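## Task

Three robots start in separate rooms: r1 in decontamination, r2 in the clean workroom, r3 in the sterile store. The connecting doors are locked, but every dividing wall has an open service window. Move the steel instrument cassette from the decontamination room's table onto the sterile store's bench, using any number of robots. At the end, release it and move the robot away. It must rest on the bench without being held. A robot that falls or finishes leaning fails the task.

## Robot and tools

ROBOTS. r1, r2 and r3 are identical Hello Robot Stretch 3 units. Each has a two-wheel differential base (0.33 m long, 0.34 m wide) with a passive rear omni wheel, a mast with a lift, and one telescoping arm pointing out of the robot's right side. The gripper cannot be pushed forward by the arm; drive the base instead. The base never moves sideways. Turning on the spot pivots about a point 0.05 m behind the front edge; with arm retracted and wrist folded the swept radius is 0.28 m, and an unfolded level gripper reaches further.

FRAMES. Each robot reports in its own base frame: origin on the floor between the drive wheels, x forward, y left, z up. The odometry frame is the base frame at scene start. hand_pose is the fingertip meeting point, in the base frame. Robots do not share frames, so relative positions come only from images, lidar_m and the depth grids.

execute_actions. Argument actions: a list holding one action, or empty to just read state and images. The action is an object keyed by "r1", "r2", "r3"; each robot may get "base", "joints", and optionally "contact_limits". All listed motions start at once.
- base: exactly one of {"translate_m": d} (relative drive from the current spot, metres, forward positive, -1 to 1) or {"rotate_rad": d} (relative turn in radians, left/counter-clockwise positive, -3.2 to 3.2). These are offsets counted from the position in the last reported state.
- joints: absolute targets by name. lift_m 0 to 1.1 (arm height); arm_m 0 to 0.52 (extension); wrist_yaw_rad -1.345 to 4.42 (0 along the arm, positive toward the front, 3.0 folded over the base); wrist_pitch_rad -1.57 to 0.451 (0 level, negative tips fingers down); wrist_roll_rad -2.911 to 2.911; gripper_m -0.089 to 0.179 (larger is wider; actual fingertip gap is 0.007 to 0.025 less, zero under 0.007); head_pan_rad -3.953 to 1.73 (0 ahead, positive left, -1.57 looks along the arm); head_tilt_rad -1.53 to 0.419 (negative down).
- contact_limits: {"arm_m": e}, effort percent 1 to 100; the arm stops with contact_stop when its effort reaches e (or -e retracting). It also caps holding force until the next action.
Argument cameras: list of names such as r1_head_camera, r2_nav_camera, r3_wrist_camera, or "all"; omitted or null means all, [] means none. Unknown keys, names or out-of-range values reject the whole call. Joints or robots left out may keep pushing toward old targets. Each action ends within 15 s. If a result reports a stop, later motion calls in that same reply are skipped.

wait: seconds 0 to 10; commands nothing and returns state and images.
zoom_image: camera name and region [x0, y0, x1, y1] in pixels of that camera's latest full image, at most 504 by 504.
finished_scene: scene number 1 or 2; final, reports success and gives the next task.

RESULT LINES. base_status and joint_status: done, off_target (resting short of target, possibly still pushing), contact_stop, time_out, torque_fault. After the last three the old target is dropped; a contact-stopped arm or lift goes slack until commanded again. on_its_own covers uncommanded joints; "held at" is a target, not a position. joint_positions; motor_effort in percent with the action's peak in brackets (biased and noisy; positive wheel effort pushes forward). lidar_m: 12 distances in metres in 30-degree sectors, first straight ahead then counter-clockwise (4th left, 7th behind, 10th right), scanning at 0.17 m height, range 0.15 to 12, "-" for nothing; sees table legs and other robots, not glass or tabletops. wrist_depth_mm (45 to 1000) and head_depth_mm (280 to 4000, image sideways): 7x7 median depths from the top left. base_odometry counts wheel turns (slip included); turned_by_wheels and turned_by_imu give rotation since last result; base_tilt in degrees (forward/right positive, fixed bias up to about 4). pictures lists the order of returned images. Camera calibration (K, distortion, T_world_to_cam from the carrying robot's base frame) is supplied and only approximate.

SPEED. Full base speed (0.30 m/s, 1.9 rad/s) needs lift_m under 0.30, arm_m under 0.03 and wrist_yaw_rad over 2.54; otherwise 0.10 m/s and 0.63 rad/s.

GRIPPING. Close to a value below the object's width to hold it; a smaller value grips harder, but the stall guard eases off, so heavy items may slip. Release by opening at least 0.02 beyond the contact value. Readings do not confirm a grasp; check with cameras. To fold or unfold the wrist safely, keep lift_m within 0.32 to 0.95, pitch -0.4, roll near 0; once folded the lift may go to 0.25. Yaw below -0.4 needs pitch -0.5 or lower.

AVOID. Robots pressing into each other fails the run; a robot touching another robot and driving further presses hard, and nothing in the state flags contact. Arm pushes with the gripper above about 0.45 m, repeated pushes, driving while gripping something fixed, or snagging furniture (especially reversing) can tip a robot; back out in small steps, free the gripper, and lower the lift to about 0.2 if leaning. Base, wrist and head have no contact stop and keep pushing; prolonged wrist strain causes a 10 s torque_fault. Loose objects may occasionally be nudged by outside disturbances. The world keeps running while replies are composed, with robots holding their last command.

Each tool is called after ">>>" as name([rows], argument=value, ...), one row to a line, values as JSON.

## Session

>>> execute_actions(actions=[], cameras=["r1_nav_camera","r2_nav_camera","r3_nav_camera","r1_head_camera"])

Scene clock: 0.00 s.
r1.base_odometry: x=+0.000 y=+0.000 heading=+0.000 (m, m, rad; r1's odometry frame)
r1.turned_by_wheels: +0.000 (rad since the last result)
r1.turned_by_imu: +0.000 (rad since the last result)
r1.base_tilt: forward=+0.4 right=-0.5 (deg)
r1.lidar_m: 0.97 1.56 1.56 1.82 3.15 0.86 1.23 1.22 1.23 0.97 0.84 0.84
r1.head_depth_mm: 862 866 870 871 874 876 879 / 938 939 943 947 950 951 953 / 1023 1030 1034 1034 1040 1039 1044 / 1127 1130 1133 1135 1139 1143 1152 / 1255 1259 1259 1268 1273 1274 1280 / 1390 1399 1420 1426 1435 1443 1453 / 1580 1583 1594 1605 1612 1622 1633
r1.base_status: not commanded
r1.joint_positions: lift_m=+0.307 arm_m=+0.001 wrist_yaw_rad=+2.914 wrist_pitch_rad=-0.570 wrist_roll_rad=+0.009 gripper_m=+0.037 head_pan_rad=+0.004 head_tilt_rad=-0.014
r1.joint_status: not commanded
r1.motor_effort: left_wheel=+1 right_wheel=+0 lift_m=+31 arm_m=+0 wrist_yaw_rad=+0 wrist_pitch_rad=+6 wrist_roll_rad=+0 gripper_m=+0 head_pan_rad=+0 head_tilt_rad=+1 (%)
r1.hand_pose: x=+0.0245 y=+0.0513 z=+0.2874 quat_wxyz=(+0.276, +0.699, +0.120, +0.649) (m; r1's base frame)
r1.wrist_depth_mm: - - - - - - - / 870 932 942 972 985 - - / 716 - 747 766 785 799 811 / 615 - 625 632 650 646 671 / 522 517 556 552 554 564 570 / 468 - - 477 498 495 496 / - - - 428 424 436 439
r2.base_odometry: x=+0.000 y=+0.000 heading=+0.000 (m, m, rad; r2's odometry frame)
r2.turned_by_wheels: +0.000 (rad since the last result)
r2.turned_by_imu: +0.000 (rad since the last result)
r2.base_tilt: forward=+0.8 right=+0.0 (deg)
r2.lidar_m: 1.58 1.55 1.62 2.28 2.60 1.81 1.37 1.33 1.40 2.00 2.21 2.09
r2.head_depth_mm: 1962 2117 2106 2124 2124 2096 2073 / 1933 1977 1974 1983 1955 1966 1929 / 1826 1862 1825 1833 1832 1828 1813 / 1744 1731 1732 1727 1724 1712 1701 / 1638 1632 1627 1619 1621 1608 1606 / 1536 1538 1537 1536 1526 1522 1518 / 1463 1456 1460 1454 1446 1445 1441
r2.base_status: not commanded
r2.joint_positions: lift_m=+0.481 arm_m=+0.000 wrist_yaw_rad=+2.916 wrist_pitch_rad=-0.335 wrist_roll_rad=+0.011 gripper_m=+0.037 head_pan_rad=-0.014 head_tilt_rad=+0.011
r2.joint_status: not commanded
r2.motor_effort: left_wheel=+0 right_wheel=-1 lift_m=+27 arm_m=+0 wrist_yaw_rad=+1 wrist_pitch_rad=+7 wrist_roll_rad=+0 gripper_m=+0 head_pan_rad=+0 head_tilt_rad=+2 (%)
r2.hand_pose: x=+0.0310 y=+0.0832 z=+0.5129 quat_wxyz=(+0.196, +0.710, +0.038, +0.676) (m; r2's base frame)
r2.wrist_depth_mm: - - - - - - - / - - - - - - - / - - - - - - - / - - - - - - - / - - - - - - 985 / 840 807 - 824 - 822 824 / 698 705 690 709 682 689 695
r3.base_odometry: x=+0.000 y=+0.000 heading=+0.000 (m, m, rad; r3's odometry frame)
r3.turned_by_wheels: +0.000 (rad since the last result)
r3.turned_by_imu: +0.000 (rad since the last result)
r3.base_tilt: forward=-0.5 right=-0.8 (deg)
r3.lidar_m: 3.02 1.84 1.61 1.35 0.82 0.73 0.73 0.87 1.20 1.20 1.29 0.97
r3.head_depth_mm: 2059 3215 3801 3832 3753 3018 2071 / 2038 3165 3886 3962 3988 3089 2126 / 2016 3184 - - - 3184 2111 / 2013 3069 - - - 3143 2142 / 2016 2878 3961 3912 3813 3180 2172 / 1965 2939 3157 3096 3047 2910 2190 / 1777 2603 2620 2628 2590 2556 2210
r3.base_status: not commanded
r3.joint_positions: lift_m=+0.335 arm_m=-0.003 wrist_yaw_rad=+2.927 wrist_pitch_rad=-0.510 wrist_roll_rad=+0.019 gripper_m=+0.037 head_pan_rad=+0.014 head_tilt_rad=-0.002
r3.joint_status: not commanded
r3.motor_effort: left_wheel=+0 right_wheel=+0 lift_m=+19 arm_m=+0 wrist_yaw_rad=+0 wrist_pitch_rad=+4 wrist_roll_rad=+0 gripper_m=-1 head_pan_rad=+0 head_tilt_rad=+3 (%)
r3.hand_pose: x=+0.0238 y=+0.0646 z=+0.3272 quat_wxyz=(+0.252, +0.705, +0.102, +0.655) (m; r3's base frame)
r3.wrist_depth_mm: - - - - - - - / 787 - - - - - - / 754 - 810 809 859 850 871 / 663 - 683 700 685 702 722 / 564 570 - 580 592 601 614 / 501 516 - 511 520 522 530 / - - - 453 460 463 474
pictures: r1_head_camera (sideways: a quarter turn clockwise sets it upright), r1_nav_camera (sideways: a quarter turn counterclockwise sets it upright), r2_nav_camera (sideways: a quarter turn counterclockwise sets it upright), r3_nav_camera (sideways: a quarter turn counterclockwise sets it upright)
Images, in order (width x height): r1_head_camera 896x504, r1_nav_camera 672x504, r2_nav_camera 672x504, r3_nav_camera 672x504.

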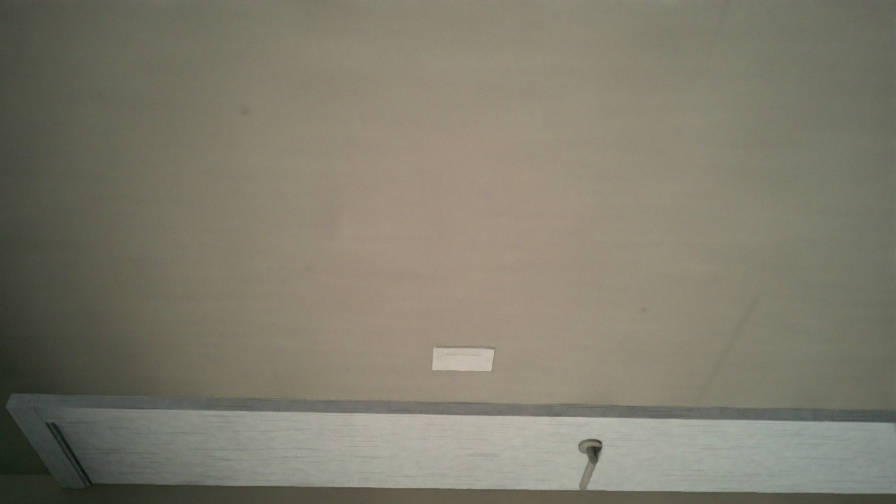

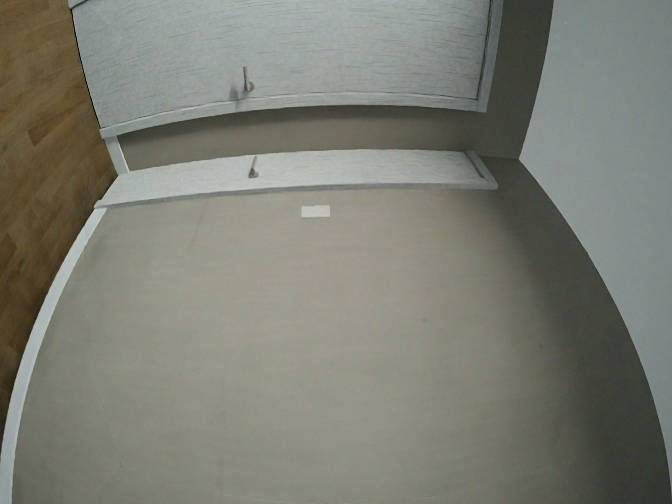

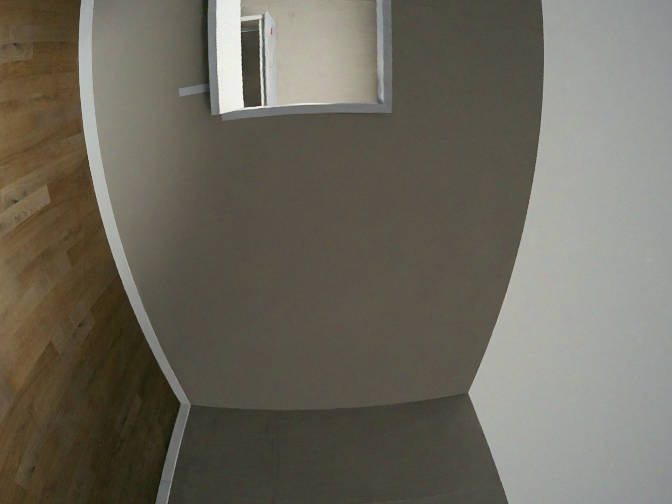

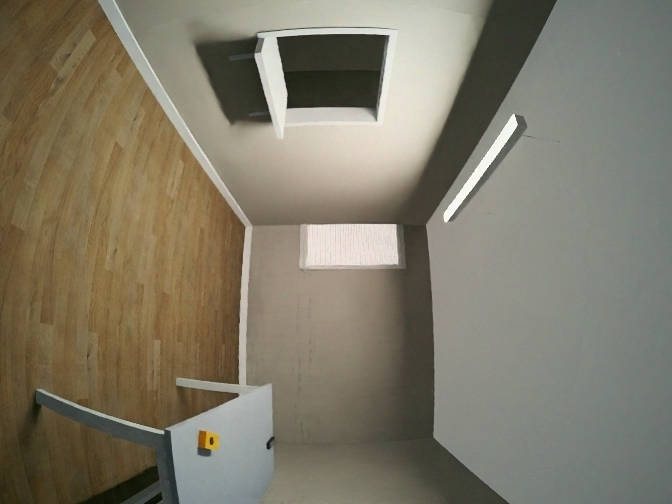

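>>> execute_actions([
  {"r1":{"joints":{"head_pan_rad":1.7,"head_tilt_rad":-0.4}},"r2":{"joints":{"head_pan_rad":-3.0,"head_tilt_rad":-0.3}}},
], cameras=["r1_nav_camera","r2_nav_camera"])

Scene clock: 3.97 s.
r1.base_odometry: x=+0.000 y=+0.000 heading=+0.000 (m, m, rad; r1's odometry frame)
r1.turned_by_wheels: +0.000 (rad since the last result)
r1.turned_by_imu: +0.000 (rad since the last result)
r1.base_tilt: forward=+0.4 right=-0.5 (deg)
r1.lidar_m: 0.97 1.56 1.56 1.83 3.15 0.85 1.23 1.22 1.22 0.97 0.84 0.84
r1.head_depth_mm: - - 1904 1925 2040 1771 1436 / - - 2057 2150 2190 1766 1442 / 2098 2312 2278 2424 2263 1763 1443 / 2250 2398 2571 2726 2248 1759 1431 / 2564 2751 2973 3007 2239 1750 1432 / 2933 3190 3534 3109 2245 1738 1423 / 3452 3755 - 3067 2231 1773 -
r1.base_status: not commanded
r1.joint_positions: lift_m=+0.307 arm_m=+0.001 wrist_yaw_rad=+2.914 wrist_pitch_rad=-0.570 wrist_roll_rad=+0.009 gripper_m=+0.037 head_pan_rad=+1.693 head_tilt_rad=-0.395
r1.joint_status: all done
r1.motor_effort: left_wheel=+0(1) right_wheel=+0(0) lift_m=+31(32) arm_m=-1(1) wrist_yaw_rad=+1(0) wrist_pitch_rad=+5(6) wrist_roll_rad=+0(0) gripper_m=-1(0) head_pan_rad=+3(51) head_tilt_rad=-1(21) (%)
r1.hand_pose: x=+0.0245 y=+0.0513 z=+0.2874 quat_wxyz=(+0.276, +0.699, +0.120, +0.649) (m; r1's base frame)
r1.wrist_depth_mm: - - - - - - - / 883 968 925 977 958 - - / 735 - 759 770 793 797 791 / 623 - 632 648 645 648 673 / 532 519 556 550 555 563 566 / 472 - - 476 510 488 490 / - - - 429 419 435 436
r2.base_odometry: x=+0.000 y=+0.000 heading=+0.000 (m, m, rad; r2's odometry frame)
r2.turned_by_wheels: +0.000 (rad since the last result)
r2.turned_by_imu: +0.000 (rad since the last result)
r2.base_tilt: forward=+0.9 right=+0.1 (deg)
r2.lidar_m: 1.58 1.54 1.63 2.28 2.60 1.80 1.37 1.33 1.40 1.99 2.21 2.09
r2.head_depth_mm: 1376 1459 1555 1667 1798 1869 1489 / 1168 1400 1490 1585 1710 1788 1494 / 1152 1480 1559 1533 1614 1721 1494 / 1133 - - 1501 1547 1659 1508 / 1133 - - 1439 1477 1577 1500 / 1115 3929 - 1448 1410 1496 1519 / 1084 3814 3837 1465 1348 1436 1479
r2.base_status: not commanded
r2.joint_positions: lift_m=+0.481 arm_m=+0.000 wrist_yaw_rad=+2.916 wrist_pitch_rad=-0.335 wrist_roll_rad=+0.011 gripper_m=+0.037 head_pan_rad=-2.993 head_tilt_rad=-0.296
r2.joint_status: all done
r2.motor_effort: left_wheel=+1(2) right_wheel=-1(0) lift_m=+27(27) arm_m=+0(0) wrist_yaw_rad=+1(1) wrist_pitch_rad=+8(7) wrist_roll_rad=+0(0) gripper_m=+0(0) head_pan_rad=-3(39) head_tilt_rad=-2(35) (%)
r2.hand_pose: x=+0.0310 y=+0.0832 z=+0.5129 quat_wxyz=(+0.196, +0.710, +0.038, +0.676) (m; r2's base frame)
r2.wrist_depth_mm: - - - - - - - / - - - - - - - / - - - - - - - / - - - - - - - / - - - - - 995 982 / 849 854 - 815 - 801 812 / 685 699 698 703 693 697 677
r3.base_odometry: x=+0.000 y=+0.000 heading=+0.000 (m, m, rad; r3's odometry frame)
r3.turned_by_wheels: +0.000 (rad since the last result)
r3.turned_by_imu: +0.001 (rad since the last result)
r3.base_tilt: forward=-0.4 right=-0.8 (deg)
r3.lidar_m: 3.02 1.83 1.61 1.36 0.82 0.73 0.73 0.86 1.19 1.20 1.29 0.97
r3.head_depth_mm: 2076 3239 3836 3850 3786 3104 2083 / 2041 3204 3918 3892 - 3066 2124 / 2046 3152 - - - 3118 2130 / 2025 3081 - - - 3131 2171 / 1991 2850 3925 3938 3808 3243 2174 / 1963 2980 3166 3111 3065 2971 2177 / 1768 2577 2619 2548 2549 2521 2182
r3.base_status: not commanded
r3.joint_positions: lift_m=+0.335 arm_m=-0.003 wrist_yaw_rad=+2.927 wrist_pitch_rad=-0.510 wrist_roll_rad=+0.019 gripper_m=+0.037 head_pan_rad=+0.014 head_tilt_rad=-0.002
r3.joint_status: not commanded
r3.motor_effort: left_wheel=+0(1) right_wheel=-1(1) lift_m=+19(18) arm_m=+0(0) wrist_yaw_rad=+1(0) wrist_pitch_rad=+3(3) wrist_roll_rad=+0(0) gripper_m=-1(0) head_pan_rad=+0(0) head_tilt_rad=+2(3) (%)
r3.hand_pose: x=+0.0238 y=+0.0646 z=+0.3272 quat_wxyz=(+0.252, +0.705, +0.102, +0.655) (m; r3's base frame)
r3.wrist_depth_mm: - - - - - - - / 800 - - - - - - / 756 - 804 836 849 889 885 / 662 - 675 690 702 715 734 / 561 566 - 595 592 612 601 / 488 516 - 506 519 523 518 / - - - 457 462 465 476
pictures: r1_nav_camera (sideways: a quarter turn counterclockwise sets it upright), r2_nav_camera (sideways: a quarter turn counterclockwise sets it upright)
camera_calibration (this result's frames):
r1_nav_camera: T_world_to_cam=[[-0.0344899, 0.346463, 0.937429, -1.17847], [0.996149, 0.0875693, 0.00428574, 0.0442542], [-0.0806052, 0.933967, -0.348149, 0.411046], [0, 0, 0, 1]] pos_world=[-0.0515965, 0.0205162, 1.24764]
r2_nav_camera: T_world_to_cam=[[-0.242967, -0.000460173, 0.970034, -1.21319], [-0.130336, 0.990948, -0.0321754, 0.0939711], [-0.961239, -0.134248, -0.240828, 0.280403], [0, 0, 0, 1]] pos_world=[-0.0129835, -0.0560351, 1.24739]
Images, in order (width x height): r1_nav_camera 672x504, r2_nav_camera 672x504.

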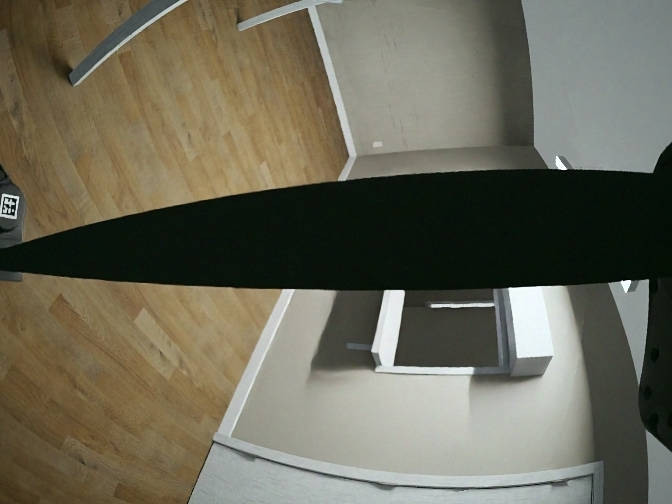

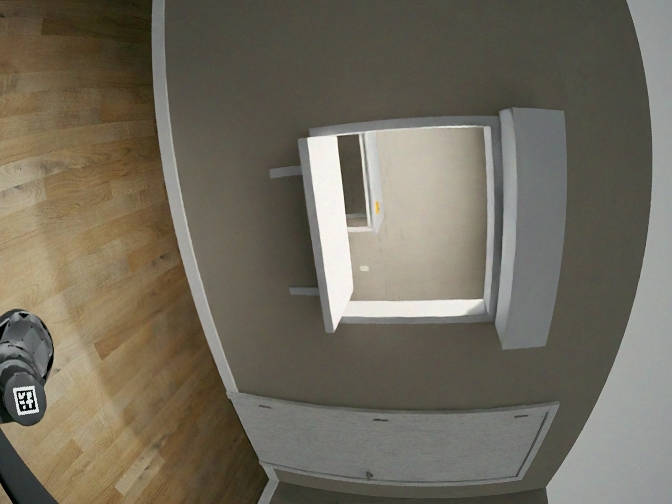

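>>> execute_actions([
  {"r1":{"base":{"rotate_rad":-0.785},"joints":{"head_pan_rad":-2.2,"head_tilt_rad":-0.5,"lift_m":0.9,"wrist_pitch_rad":-0.4}}},
], cameras=["r1_nav_camera","r1_head_camera"])

Scene clock: 14.73 s.
r1.base_odometry: x=+0.000 y=+0.000 heading=-0.785 (m, m, rad; r1's odometry frame)
r1.turned_by_wheels: -0.785 (rad since the last result)
r1.turned_by_imu: -0.790 (rad since the last result)
r1.base_tilt: forward=+0.3 right=-0.6 (deg)
r1.lidar_m: 0.84 0.87 1.18 1.56 1.64 2.23 2.24 0.86 1.23 1.22 1.19 0.87
r1.head_depth_mm: 1611 1793 1586 1089 1931 1610 1379 / 1492 1651 1723 1194 1878 1628 - / 1392 1527 1640 1428 1801 1680 - / 1302 1415 1559 1739 1846 1689 - / 1222 1325 1442 1598 1780 1691 - / 1149 1240 1352 1482 1639 1653 - / 1090 1171 1267 1381 1528 1581 -
r1.base_status: done
r1.joint_positions: lift_m=+0.900 arm_m=+0.001 wrist_yaw_rad=+2.914 wrist_pitch_rad=-0.418 wrist_roll_rad=+0.009 gripper_m=+0.037 head_pan_rad=-2.193 head_tilt_rad=-0.494
r1.joint_status: all done
r1.motor_effort: left_wheel=+2(7) right_wheel=-2(5) lift_m=+34(36) arm_m=+0(1) wrist_yaw_rad=+0(1) wrist_pitch_rad=+7(11) wrist_roll_rad=+0(0) gripper_m=+0(0) head_pan_rad=-4(50) head_tilt_rad=-2(11) (%)
r1.hand_pose: x=+0.0293 y=+0.0726 z=+0.9126 quat_wxyz=(+0.225, +0.707, +0.066, +0.668) (m; r1's base frame)
r1.wrist_depth_mm: - - - - - - 813 / - - - - - - 843 / - - - - - - 849 / - - - - - - 854 / - - - - - - 863 / - - - - - - 867 / - - - - - - 884
r2.base_odometry: x=+0.000 y=+0.000 heading=+0.000 (m, m, rad; r2's odometry frame)
r2.turned_by_wheels: +0.000 (rad since the last result)
r2.turned_by_imu: +0.001 (rad since the last result)
r2.base_tilt: forward=+0.8 right=+0.0 (deg)
r2.lidar_m: 1.58 1.54 1.62 2.28 2.60 1.80 1.37 1.33 1.40 1.99 2.21 2.10
r2.head_depth_mm: 1376 1467 1554 1671 1787 1860 1485 / 1170 1402 1491 1601 1710 1806 1489 / 1152 1476 1560 1531 1617 1728 1501 / 1144 - - 1502 1548 1657 1503 / 1125 - - 1443 1477 1585 1512 / 1118 3883 - 1446 1417 1499 1510 / 1084 3709 3840 1460 1348 1441 1481
r2.base_status: not commanded
r2.joint_positions: lift_m=+0.481 arm_m=+0.000 wrist_yaw_rad=+2.916 wrist_pitch_rad=-0.335 wrist_roll_rad=+0.011 gripper_m=+0.037 head_pan_rad=-2.993 head_tilt_rad=-0.296
r2.joint_status: not commanded
r2.motor_effort: left_wheel=+0(0) right_wheel=+0(1) lift_m=+27(28) arm_m=+0(0) wrist_yaw_rad=+1(1) wrist_pitch_rad=+7(7) wrist_roll_rad=+0(0) gripper_m=-1(0) head_pan_rad=-2(3) head_tilt_rad=-2(3) (%)
r2.hand_pose: x=+0.0310 y=+0.0832 z=+0.5129 quat_wxyz=(+0.196, +0.710, +0.038, +0.676) (m; r2's base frame)
r2.wrist_depth_mm: - - - - - - - / - - - - - - - / - - - - - - - / - - - - - - - / - - - - - 973 975 / 815 831 - 792 - 820 817 / 692 715 686 676 685 694 696
r3.base_odometry: x=+0.000 y=+0.000 heading=+0.000 (m, m, rad; r3's odometry frame)
r3.turned_by_wheels: +0.000 (rad since the last result)
r3.turned_by_imu: +0.001 (rad since the last result)
r3.base_tilt: forward=-0.4 right=-0.8 (deg)
r3.lidar_m: 3.02 1.84 1.61 1.36 0.82 0.73 0.73 0.87 1.20 1.20 1.29 0.96
r3.head_depth_mm: 2068 3282 3794 3772 3812 3059 2120 / 2051 3167 3892 3923 - 3104 2131 / 2016 3197 - - - 3128 2112 / 2028 3075 - - - 3172 2138 / 1996 2848 3950 3892 3862 3213 2180 / 1979 2954 3103 3184 3133 2926 2189 / 1780 2573 2626 2574 2585 2546 2214
r3.base_status: not commanded
r3.joint_positions: lift_m=+0.335 arm_m=-0.003 wrist_yaw_rad=+2.927 wrist_pitch_rad=-0.510 wrist_roll_rad=+0.019 gripper_m=+0.037 head_pan_rad=+0.014 head_tilt_rad=-0.002
r3.joint_status: not commanded
r3.motor_effort: left_wheel=+0(0) right_wheel=-1(0) lift_m=+19(19) arm_m=+0(0) wrist_yaw_rad=+1(1) wrist_pitch_rad=+4(3) wrist_roll_rad=+0(0) gripper_m=-1(1) head_pan_rad=+0(0) head_tilt_rad=+3(3) (%)
r3.hand_pose: x=+0.0238 y=+0.0646 z=+0.3272 quat_wxyz=(+0.252, +0.705, +0.102, +0.655) (m; r3's base frame)
r3.wrist_depth_mm: - - - - - - - / 778 - - - - - - / 767 - 811 827 841 836 875 / 659 - 686 701 694 705 726 / 568 567 - 586 600 595 602 / 493 519 - 508 522 527 534 / - - - 453 459 470 466
pictures: r1_head_camera (sideways: a quarter turn clockwise sets it upright), r1_nav_camera (sideways: a quarter turn counterclockwise sets it upright)
camera_calibration (this result's frames):
r1_head_camera: T_world_to_cam=[[0.269804, 0.426199, -0.863458, 1.14759], [0.825277, -0.56435, -0.0206868, 0.027365], [-0.496109, -0.707011, -0.503996, 0.618799], [0, 0, 0, 1]] pos_world=[-0.0252173, -0.0361623, 1.30334]
r1_nav_camera: T_world_to_cam=[[-0.262417, -0.352404, 0.898303, -1.12602], [-0.792577, 0.609724, 0.0076632, 0.0507691], [-0.550418, -0.709963, -0.439309, 0.532541], [0, 0, 0, 1]] pos_world=[0.0378721, -0.0496843, 1.24507]
Images, in order (width x height): r1_head_camera 896x504, r1_nav_camera 672x504.

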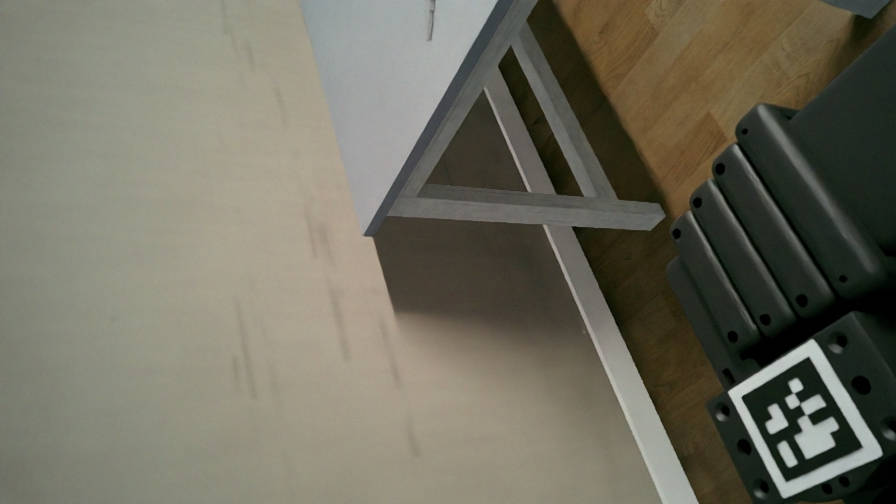

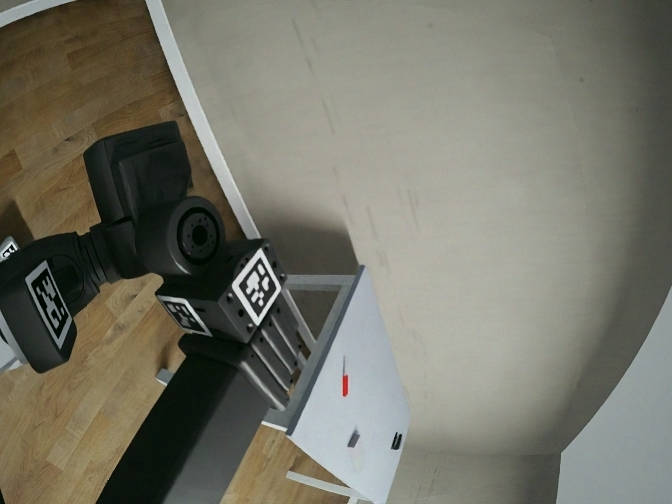

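>>> execute_actions([
  {"r1":{"base":{"translate_m":-1.0},"joints":{"head_pan_rad":-1.57,"head_tilt_rad":-0.7,"lift_m":0.95,"wrist_yaw_rad":0,"gripper_m":0.17}}},
], cameras=["r1_nav_camera","r1_head_camera"])

Scene clock: 28.13 s.
r1.base_odometry: x=-0.708 y=+0.707 heading=-0.785 (m, m, rad; r1's odometry frame)
r1.turned_by_wheels: +0.000 (rad since the last result)
r1.turned_by_imu: -0.009 (rad since the last result)
r1.base_tilt: forward=+0.4 right=-0.5 (deg)
r1.lidar_m: 1.83 1.90 1.64 1.57 1.62 2.20 1.26 1.26 0.98 0.94 0.33 1.73
r1.head_depth_mm: 1086 1222 1016 856 - - - / 1086 1220 1012 828 - - - / 1085 1220 1008 850 - - - / 1083 1220 1004 848 - - - / 1083 1215 1000 797 660 563 1162 / 1079 1213 996 813 657 561 781 / 1079 1215 1386 1505 655 561 689
r1.base_status: done
r1.joint_positions: lift_m=+0.950 arm_m=+0.001 wrist_yaw_rad=+0.002 wrist_pitch_rad=-0.417 wrist_roll_rad=+0.009 gripper_m=+0.170 head_pan_rad=-1.577 head_tilt_rad=-0.691
r1.joint_status: all done
r1.motor_effort: left_wheel=+3(4) right_wheel=-1(5) lift_m=+34(35) arm_m=-1(1) wrist_yaw_rad=-2(3) wrist_pitch_rad=+7(7) wrist_roll_rad=+0(0) gripper_m=+0(89) head_pan_rad=+4(38) head_tilt_rad=-3(17) (%)
r1.hand_pose: x=-0.0212 y=-0.3707 z=+0.9628 quat_wxyz=(+0.689, +0.146, -0.694, -0.147) (m; r1's base frame)
r1.wrist_depth_mm: 905 883 912 925 920 932 912 / 992 988 965 994 972 968 979 / - - 756 773 803 823 - / - - 589 593 601 626 633 / - 468 469 481 496 496 511 / - 391 403 407 414 418 428 / 335 341 345 350 353 347 -
r2.base_odometry: x=+0.000 y=+0.000 heading=+0.000 (m, m, rad; r2's odometry frame)
r2.turned_by_wheels: +0.000 (rad since the last result)
r2.turned_by_imu: +0.001 (rad since the last result)
r2.base_tilt: forward=+0.9 right=+0.2 (deg)
r2.lidar_m: 1.58 1.54 1.63 2.28 2.60 1.80 1.37 1.33 1.40 2.00 2.21 2.10
r2.head_depth_mm: 1380 1464 1553 1664 1789 1856 1493 / 1165 1403 1485 1587 1708 1780 1493 / 1154 1478 1559 1537 1615 1718 1498 / 1139 - - 1498 1534 1655 1508 / 1129 - - 1438 1475 1566 1509 / 1116 3890 - 1454 1416 1497 1519 / 1087 3778 3861 1469 1365 1435 1475
r2.base_status: not commanded
r2.joint_positions: lift_m=+0.481 arm_m=+0.000 wrist_yaw_rad=+2.916 wrist_pitch_rad=-0.335 wrist_roll_rad=+0.011 gripper_m=+0.037 head_pan_rad=-2.993 head_tilt_rad=-0.296
r2.joint_status: not commanded
r2.motor_effort: left_wheel=+1(1) right_wheel=+0(0) lift_m=+27(27) arm_m=+0(0) wrist_yaw_rad=+1(1) wrist_pitch_rad=+7(7) wrist_roll_rad=+0(0) gripper_m=+0(0) head_pan_rad=-3(3) head_tilt_rad=-2(2) (%)
r2.hand_pose: x=+0.0310 y=+0.0832 z=+0.5129 quat_wxyz=(+0.196, +0.710, +0.038, +0.676) (m; r2's base frame)
r2.wrist_depth_mm: - - - - - - - / - - - - - - - / - - - - - - - / - - - - - - - / - - - 983 - 999 989 / 833 852 - 828 - 829 826 / 710 708 683 692 677 698 673
r3.base_odometry: x=+0.000 y=+0.000 heading=+0.000 (m, m, rad; r3's odometry frame)
r3.turned_by_wheels: +0.000 (rad since the last result)
r3.turned_by_imu: +0.002 (rad since the last result)
r3.base_tilt: forward=-0.4 right=-0.6 (deg)
r3.lidar_m: 3.01 1.83 1.60 1.35 0.82 0.73 0.73 0.87 1.20 1.20 1.29 0.97
r3.head_depth_mm: 2065 3263 3730 3741 3801 3055 2096 / 2036 3205 3847 3961 3933 3088 2116 / 2045 3176 - - - 3109 2162 / 2012 3132 - - - 3181 2157 / 1992 2874 3937 3936 3903 3172 2159 / 1991 2934 3165 3117 3037 2977 2212 / 1774 2588 2615 2594 2554 2531 2228
r3.base_status: not commanded
r3.joint_positions: lift_m=+0.335 arm_m=-0.003 wrist_yaw_rad=+2.927 wrist_pitch_rad=-0.510 wrist_roll_rad=+0.019 gripper_m=+0.037 head_pan_rad=+0.014 head_tilt_rad=-0.002
r3.joint_status: not commanded
r3.motor_effort: left_wheel=+0(0) right_wheel=-1(1) lift_m=+19(19) arm_m=+0(0) wrist_yaw_rad=+0(1) wrist_pitch_rad=+4(4) wrist_roll_rad=+0(0) gripper_m=-1(0) head_pan_rad=+1(0) head_tilt_rad=+2(2) (%)
r3.hand_pose: x=+0.0238 y=+0.0646 z=+0.3272 quat_wxyz=(+0.252, +0.705, +0.102, +0.655) (m; r3's base frame)
r3.wrist_depth_mm: - - - - - - - / 799 - - - - - - / 754 - 820 822 856 849 877 / 657 - 695 703 698 719 709 / 563 561 - 596 595 602 619 / 496 508 - 513 520 522 531 / - - - 451 465 471 469
pictures: r1_head_camera (sideways: a quarter turn clockwise sets it upright), r1_nav_camera (sideways: a quarter turn counterclockwise sets it upright)
camera_calibration (this result's frames):
r1_head_camera: T_world_to_cam=[[-0.0248743, 0.662914, -0.748282, 0.999239], [0.999682, 0.0195216, -0.0159368, 0.0201125], [0.00404289, -0.748441, -0.663189, 0.82285], [0, 0, 0, 1]] pos_world=[0.00142251, -0.0469467, 1.29374]
r1_nav_camera: T_world_to_cam=[[-0.0117648, -0.606461, 0.795026, -0.992875], [-0.999183, 0.0378731, 0.0141043, 0.0436466], [-0.0386638, -0.794211, -0.606411, 0.746833], [0, 0, 0, 1]] pos_world=[0.0608053, -0.0106502, 1.24163]
Images, in order (width x height): r1_head_camera 896x504, r1_nav_camera 672x504.

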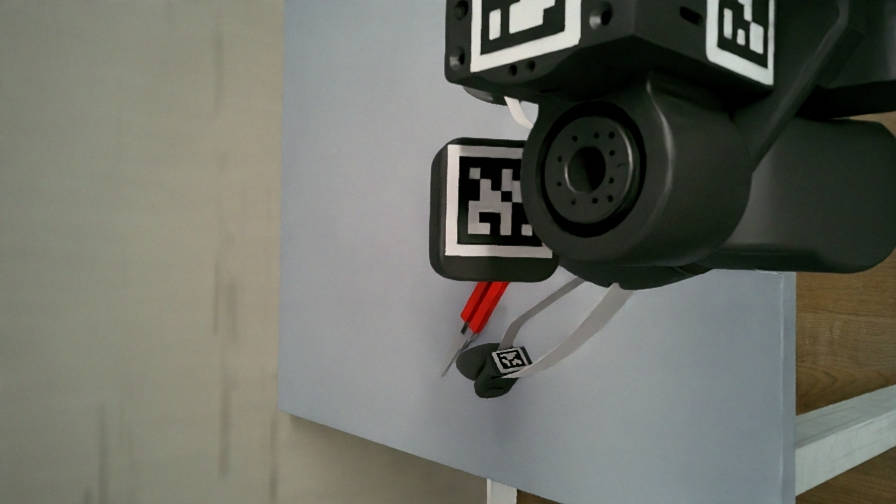

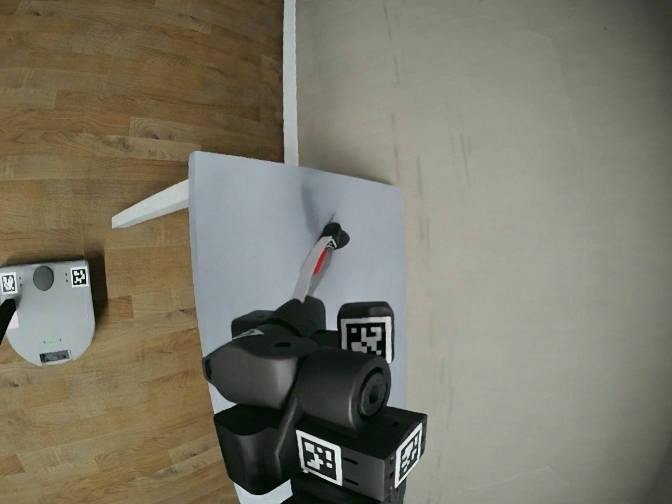

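>>> execute_actions([
  {"r1":{"base":{"translate_m":-0.45}}},
], cameras=["r1_wrist_camera","r1_head_camera"])

Scene clock: 35.63 s.
r1.base_odometry: x=-1.026 y=+1.025 heading=-0.785 (m, m, rad; r1's odometry frame)
r1.turned_by_wheels: +0.000 (rad since the last result)
r1.turned_by_imu: -0.004 (rad since the last result)
r1.base_tilt: forward=+0.4 right=-0.5 (deg)
r1.lidar_m: 2.28 2.24 1.63 1.56 1.61 2.18 2.45 0.83 0.99 0.95 0.98 0.67
r1.head_depth_mm: 1093 1232 1016 857 - - - / 1092 1228 1009 828 - - - / 1091 1231 1007 850 - - - / 1087 1226 1004 848 - - - / 1093 1223 999 794 660 564 1186 / 1087 1222 994 814 617 561 1183 / 1087 1218 989 787 615 560 1177
r1.base_status: done
r1.joint_positions: lift_m=+0.950 arm_m=+0.001 wrist_yaw_rad=+0.001 wrist_pitch_rad=-0.417 wrist_roll_rad=+0.009 gripper_m=+0.170 head_pan_rad=-1.577 head_tilt_rad=-0.691
r1.joint_status: not commanded
r1.motor_effort: left_wheel=+3(2) right_wheel=-1(4) lift_m=+34(34) arm_m=-1(1) wrist_yaw_rad=-2(1) wrist_pitch_rad=+8(7) wrist_roll_rad=+0(0) gripper_m=+0(0) head_pan_rad=+3(3) head_tilt_rad=-4(4) (%)
r1.hand_pose: x=-0.0212 y=-0.3707 z=+0.9628 quat_wxyz=(+0.689, +0.146, -0.694, -0.147) (m; r1's base frame)
r1.wrist_depth_mm: 925 919 944 916 890 921 864 / - - 979 991 983 974 964 / 701 743 765 769 786 830 - / 567 573 587 595 605 618 607 / 466 473 472 492 490 506 504 / - 395 399 401 408 417 420 / 298 309 346 348 355 358 -
r2.base_odometry: x=+0.000 y=+0.000 heading=+0.000 (m, m, rad; r2's odometry frame)
r2.turned_by_wheels: +0.000 (rad since the last result)
r2.turned_by_imu: +0.001 (rad since the last result)
r2.base_tilt: forward=+0.7 right=+0.0 (deg)
r2.lidar_m: 1.58 1.54 1.63 2.28 2.60 1.81 1.37 1.33 1.40 1.99 2.20 2.10
r2.head_depth_mm: 1371 1460 1545 1666 1797 1856 1493 / 1165 1392 1481 1579 1705 1793 1489 / 1158 1470 1558 1547 1622 1724 1500 / 1142 - - 1497 1542 1650 1500 / 1127 - - 1435 1477 1578 1501 / 1116 3872 - 1454 1410 1511 1499 / 1088 3680 3962 1464 1357 1448 1468
r2.base_status: not commanded
r2.joint_positions: lift_m=+0.481 arm_m=+0.000 wrist_yaw_rad=+2.916 wrist_pitch_rad=-0.335 wrist_roll_rad=+0.011 gripper_m=+0.037 head_pan_rad=-2.993 head_tilt_rad=-0.296
r2.joint_status: not commanded
r2.motor_effort: left_wheel=+0(0) right_wheel=-1(0) lift_m=+27(28) arm_m=+0(0) wrist_yaw_rad=+1(0) wrist_pitch_rad=+8(7) wrist_roll_rad=+0(0) gripper_m=+0(0) head_pan_rad=-3(3) head_tilt_rad=-2(2) (%)
r2.hand_pose: x=+0.0310 y=+0.0832 z=+0.5129 quat_wxyz=(+0.196, +0.710, +0.038, +0.676) (m; r2's base frame)
r2.wrist_depth_mm: - - - - - - - / - - - - - - - / - - - - - - - / - - - - - - - / - - - - - - 972 / 845 842 - 810 - 813 804 / 687 699 702 698 672 705 690
r3.base_odometry: x=+0.000 y=+0.000 heading=+0.000 (m, m, rad; r3's odometry frame)
r3.turned_by_wheels: +0.000 (rad since the last result)
r3.turned_by_imu: +0.001 (rad since the last result)
r3.base_tilt: forward=-0.5 right=-0.8 (deg)
r3.lidar_m: 3.04 1.84 1.61 1.36 0.82 0.73 0.73 0.86 1.20 1.20 1.30 0.96
r3.head_depth_mm: 2078 3283 3798 3814 3792 3004 2083 / 2048 3196 3928 3973 3950 3080 2107 / 2029 3169 - - - 3188 2145 / 1998 3129 - - - 3156 2158 / 1981 2868 3930 3918 3855 3233 2164 / 1969 2957 3190 3156 3095 2964 2197 / 1792 2566 2589 2604 2573 2564 2201
r3.base_status: not commanded
r3.joint_positions: lift_m=+0.335 arm_m=-0.003 wrist_yaw_rad=+2.927 wrist_pitch_rad=-0.510 wrist_roll_rad=+0.019 gripper_m=+0.037 head_pan_rad=+0.014 head_tilt_rad=-0.002
r3.joint_status: not commanded
r3.motor_effort: left_wheel=+0(0) right_wheel=-1(1) lift_m=+19(19) arm_m=+0(0) wrist_yaw_rad=-1(1) wrist_pitch_rad=+4(4) wrist_roll_rad=+0(0) gripper_m=-1(1) head_pan_rad=+0(0) head_tilt_rad=+2(3) (%)
r3.hand_pose: x=+0.0238 y=+0.0646 z=+0.3272 quat_wxyz=(+0.252, +0.705, +0.102, +0.655) (m; r3's base frame)
r3.wrist_depth_mm: - - - - - - - / 805 - - - - - - / 789 - 806 810 846 871 869 / 656 - 691 686 691 702 714 / 575 565 - 585 600 593 612 / 492 513 - 513 518 519 538 / - - - 459 463 463 465
pictures: r1_head_camera (sideways: a quarter turn clockwise sets it upright), r1_wrist_camera
camera_calibration (this result's frames):
r1_head_camera: T_world_to_cam=[[-0.0248806, 0.662914, -0.748282, 0.999239], [0.999682, 0.0195311, -0.0159368, 0.0201125], [0.00405003, -0.748441, -0.663189, 0.82285], [0, 0, 0, 1]] pos_world=[0.00142296, -0.0469467, 1.29374]
r1_wrist_camera: T_world_to_cam=[[-0.99932, -0.0187895, 0.0317337, -0.0568496], [-0.0368284, 0.55356, -0.831994, 1.03599], [-0.00193371, -0.832597, -0.553876, 0.387665], [0, 0, 0, 1]] pos_world=[-0.0179075, -0.25178, 1.07846]
Images, in order (width x height): r1_head_camera 896x504, r1_wrist_camera 644x364.

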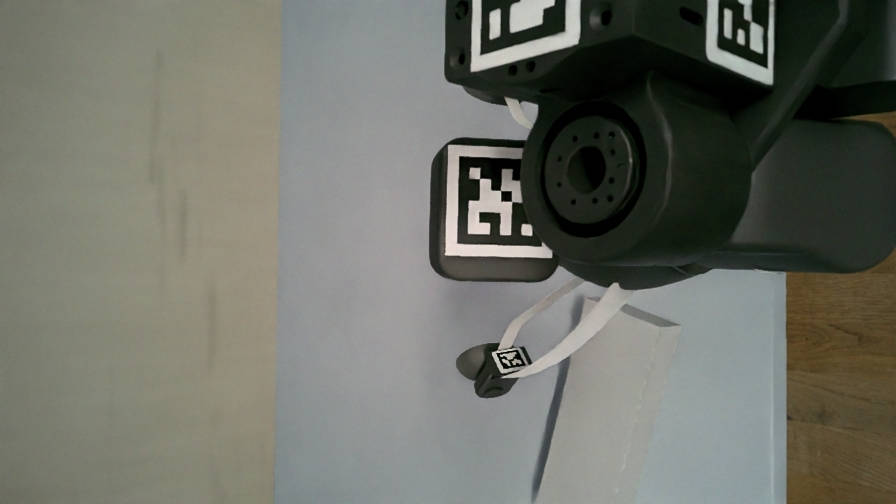

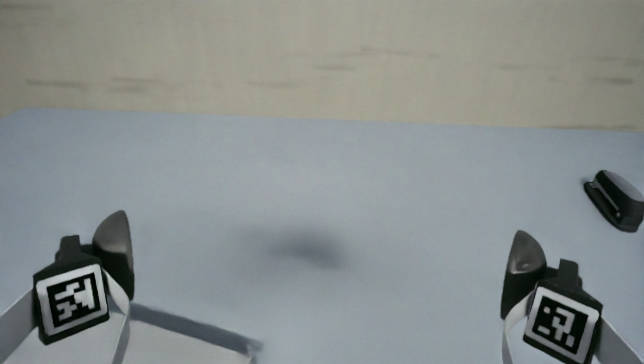

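>>> execute_actions([
  {"r1":{"base":{"translate_m":0.17},"joints":{"lift_m":1.1,"wrist_pitch_rad":-1.57,"wrist_roll_rad":1.57,"arm_m":0.15}}},
], cameras=["r1_wrist_camera","r1_head_camera"])

Scene clock: 43.43 s.
r1.base_odometry: x=-0.906 y=+0.905 heading=-0.785 (m, m, rad; r1's odometry frame)
r1.turned_by_wheels: +0.000 (rad since the last result)
r1.turned_by_imu: +0.002 (rad since the last result)
r1.base_tilt: forward=+0.3 right=-0.5 (deg)
r1.lidar_m: 2.11 2.19 1.63 1.57 1.62 2.19 2.62 0.99 0.99 0.95 0.98 0.52
r1.head_depth_mm: - 1248 - 805 667 568 1188 / - 1235 943 803 665 567 1190 / - - - 787 623 567 1190 / 1086 1198 - 785 621 576 1188 / 1083 1199 961 793 628 563 1186 / 1084 1220 993 790 657 562 1184 / 1080 1220 988 788 655 560 1178
r1.base_status: done
r1.joint_positions: lift_m=+1.097 arm_m=+0.150 wrist_yaw_rad=+0.001 wrist_pitch_rad=-1.563 wrist_roll_rad=+1.564 gripper_m=+0.170 head_pan_rad=-1.577 head_tilt_rad=-0.692
r1.joint_status: all done
joint sent to its limit — the command would take r1.lift_m past its upper limit, so that joint was sent only as far as its limit.
r1.motor_effort: left_wheel=+3(8) right_wheel=-2(2) lift_m=+34(35) arm_m=+3(4) wrist_yaw_rad=+0(2) wrist_pitch_rad=-3(7) wrist_roll_rad=+2(1) gripper_m=-1(1) head_pan_rad=+3(3) head_tilt_rad=-3(3) (%)
r1.hand_pose: x=-0.0216 y=-0.2723 z=+0.9792 quat_wxyz=(+0.003, +0.002, -0.710, -0.705) (m; r1's base frame)
r1.wrist_depth_mm: 358 356 354 351 - - - / 364 362 333 364 - - - / 374 370 345 369 - - - / 381 379 357 383 - - - / 400 365 391 393 - - - / - 402 398 403 - - - / 424 412 409 418 - - -
r2.base_odometry: x=+0.000 y=+0.000 heading=+0.000 (m, m, rad; r2's odometry frame)
r2.turned_by_wheels: +0.000 (rad since the last result)
r2.turned_by_imu: +0.000 (rad since the last result)
r2.base_tilt: forward=+0.7 right=+0.0 (deg)
r2.lidar_m: 1.58 1.54 1.62 2.28 2.60 1.80 1.37 1.33 1.40 2.00 2.20 2.09
r2.head_depth_mm: 1375 1453 1563 1670 1803 1870 1485 / 1165 1397 1480 1587 1702 1789 1497 / 1149 1472 1559 1538 1612 1713 1499 / 1139 - - 1496 1545 1660 1503 / 1134 - - 1442 1473 1580 1513 / 1116 3892 - 1448 1416 1504 1513 / 1088 3763 3840 1461 1351 1433 1481
r2.base_status: not commanded
r2.joint_positions: lift_m=+0.481 arm_m=+0.000 wrist_yaw_rad=+2.916 wrist_pitch_rad=-0.335 wrist_roll_rad=+0.011 gripper_m=+0.037 head_pan_rad=-2.993 head_tilt_rad=-0.296
r2.joint_status: not commanded
r2.motor_effort: left_wheel=+0(0) right_wheel=-1(0) lift_m=+27(27) arm_m=+0(0) wrist_yaw_rad=+0(1) wrist_pitch_rad=+7(7) wrist_roll_rad=+1(0) gripper_m=+0(1) head_pan_rad=-3(3) head_tilt_rad=-2(2) (%)
r2.hand_pose: x=+0.0310 y=+0.0832 z=+0.5129 quat_wxyz=(+0.196, +0.710, +0.038, +0.676) (m; r2's base frame)
r2.wrist_depth_mm: - - - - - - - / - - - - - - - / - - - - - - - / - - - - - - - / - - - 974 - - 999 / 834 808 - 815 - 803 821 / 703 705 691 710 687 677 682
r3.base_odometry: x=+0.000 y=+0.000 heading=+0.000 (m, m, rad; r3's odometry frame)
r3.turned_by_wheels: +0.000 (rad since the last result)
r3.turned_by_imu: +0.001 (rad since the last result)
r3.base_tilt: forward=-0.6 right=-0.6 (deg)
r3.lidar_m: 3.04 1.83 1.61 1.36 0.82 0.73 0.73 0.87 1.20 1.20 1.29 0.96
r3.head_depth_mm: 2060 3278 3771 3829 3842 2995 2102 / 2064 3179 3964 3918 3974 3071 2104 / 2022 3170 - - - 3155 2136 / 2021 3059 - - - 3126 2147 / 1994 2874 3878 3872 3749 3264 2181 / 1965 2920 3129 3102 3079 2934 2188 / 1782 2613 2620 2612 2558 2526 2224
r3.base_status: not commanded
r3.joint_positions: lift_m=+0.335 arm_m=-0.003 wrist_yaw_rad=+2.927 wrist_pitch_rad=-0.510 wrist_roll_rad=+0.019 gripper_m=+0.037 head_pan_rad=+0.014 head_tilt_rad=-0.002
r3.joint_status: not commanded
r3.motor_effort: left_wheel=+0(0) right_wheel=-1(1) lift_m=+19(19) arm_m=+0(0) wrist_yaw_rad=-1(2) wrist_pitch_rad=+4(3) wrist_roll_rad=+0(0) gripper_m=+0(1) head_pan_rad=+1(0) head_tilt_rad=+3(2) (%)
r3.hand_pose: x=+0.0238 y=+0.0646 z=+0.3272 quat_wxyz=(+0.252, +0.705, +0.102, +0.655) (m; r3's base frame)
r3.wrist_depth_mm: - - - - - - - / 785 - - - - - - / 762 - 800 838 850 859 896 / 659 - 680 693 692 717 710 / 571 575 - 597 603 596 619 / 491 513 - 514 514 524 532 / - - - 464 457 466 476
pictures: r1_head_camera (sideways: a quarter turn clockwise sets it upright), r1_wrist_camera
camera_calibration (this result's frames):
r1_head_camera: T_world_to_cam=[[-0.024967, 0.663231, -0.747999, 0.998869], [0.99968, 0.0196712, -0.0159258, 0.0200981], [0.00415154, -0.748157, -0.663509, 0.823266], [0, 0, 0, 1]] pos_world=[0.00142924, -0.0469439, 1.29372]
r1_wrist_camera: T_world_to_cam=[[-0.0511313, 0.99864, -0.0101676, 0.282623], [0.984508, 0.0521122, 0.167417, -0.0979828], [0.167719, -0.00144988, -0.985834, 1.13157], [0, 0, 0, 1]] pos_world=[-0.0788707, -0.275492, 1.13482]
Images, in order (width x height): r1_head_camera 896x504, r1_wrist_camera 644x364.

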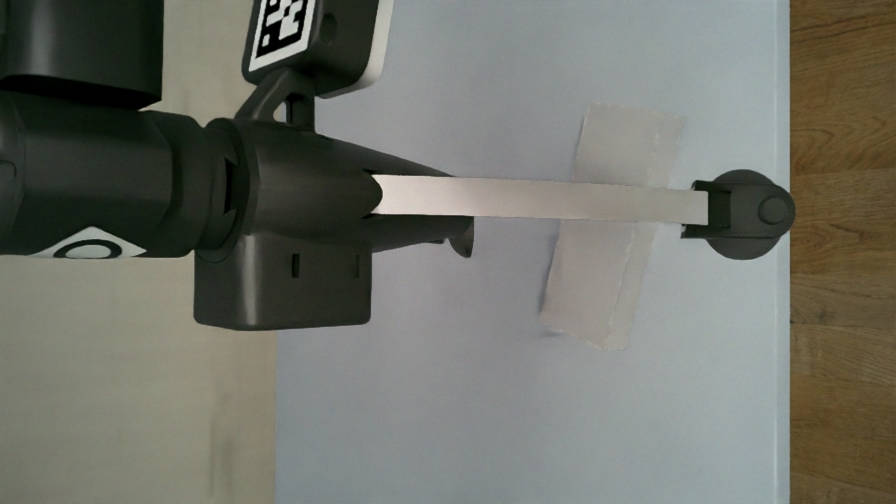

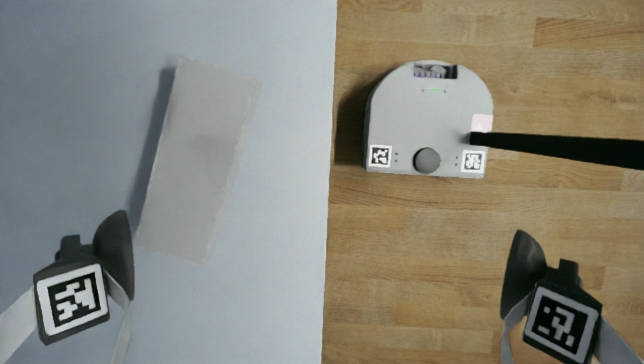

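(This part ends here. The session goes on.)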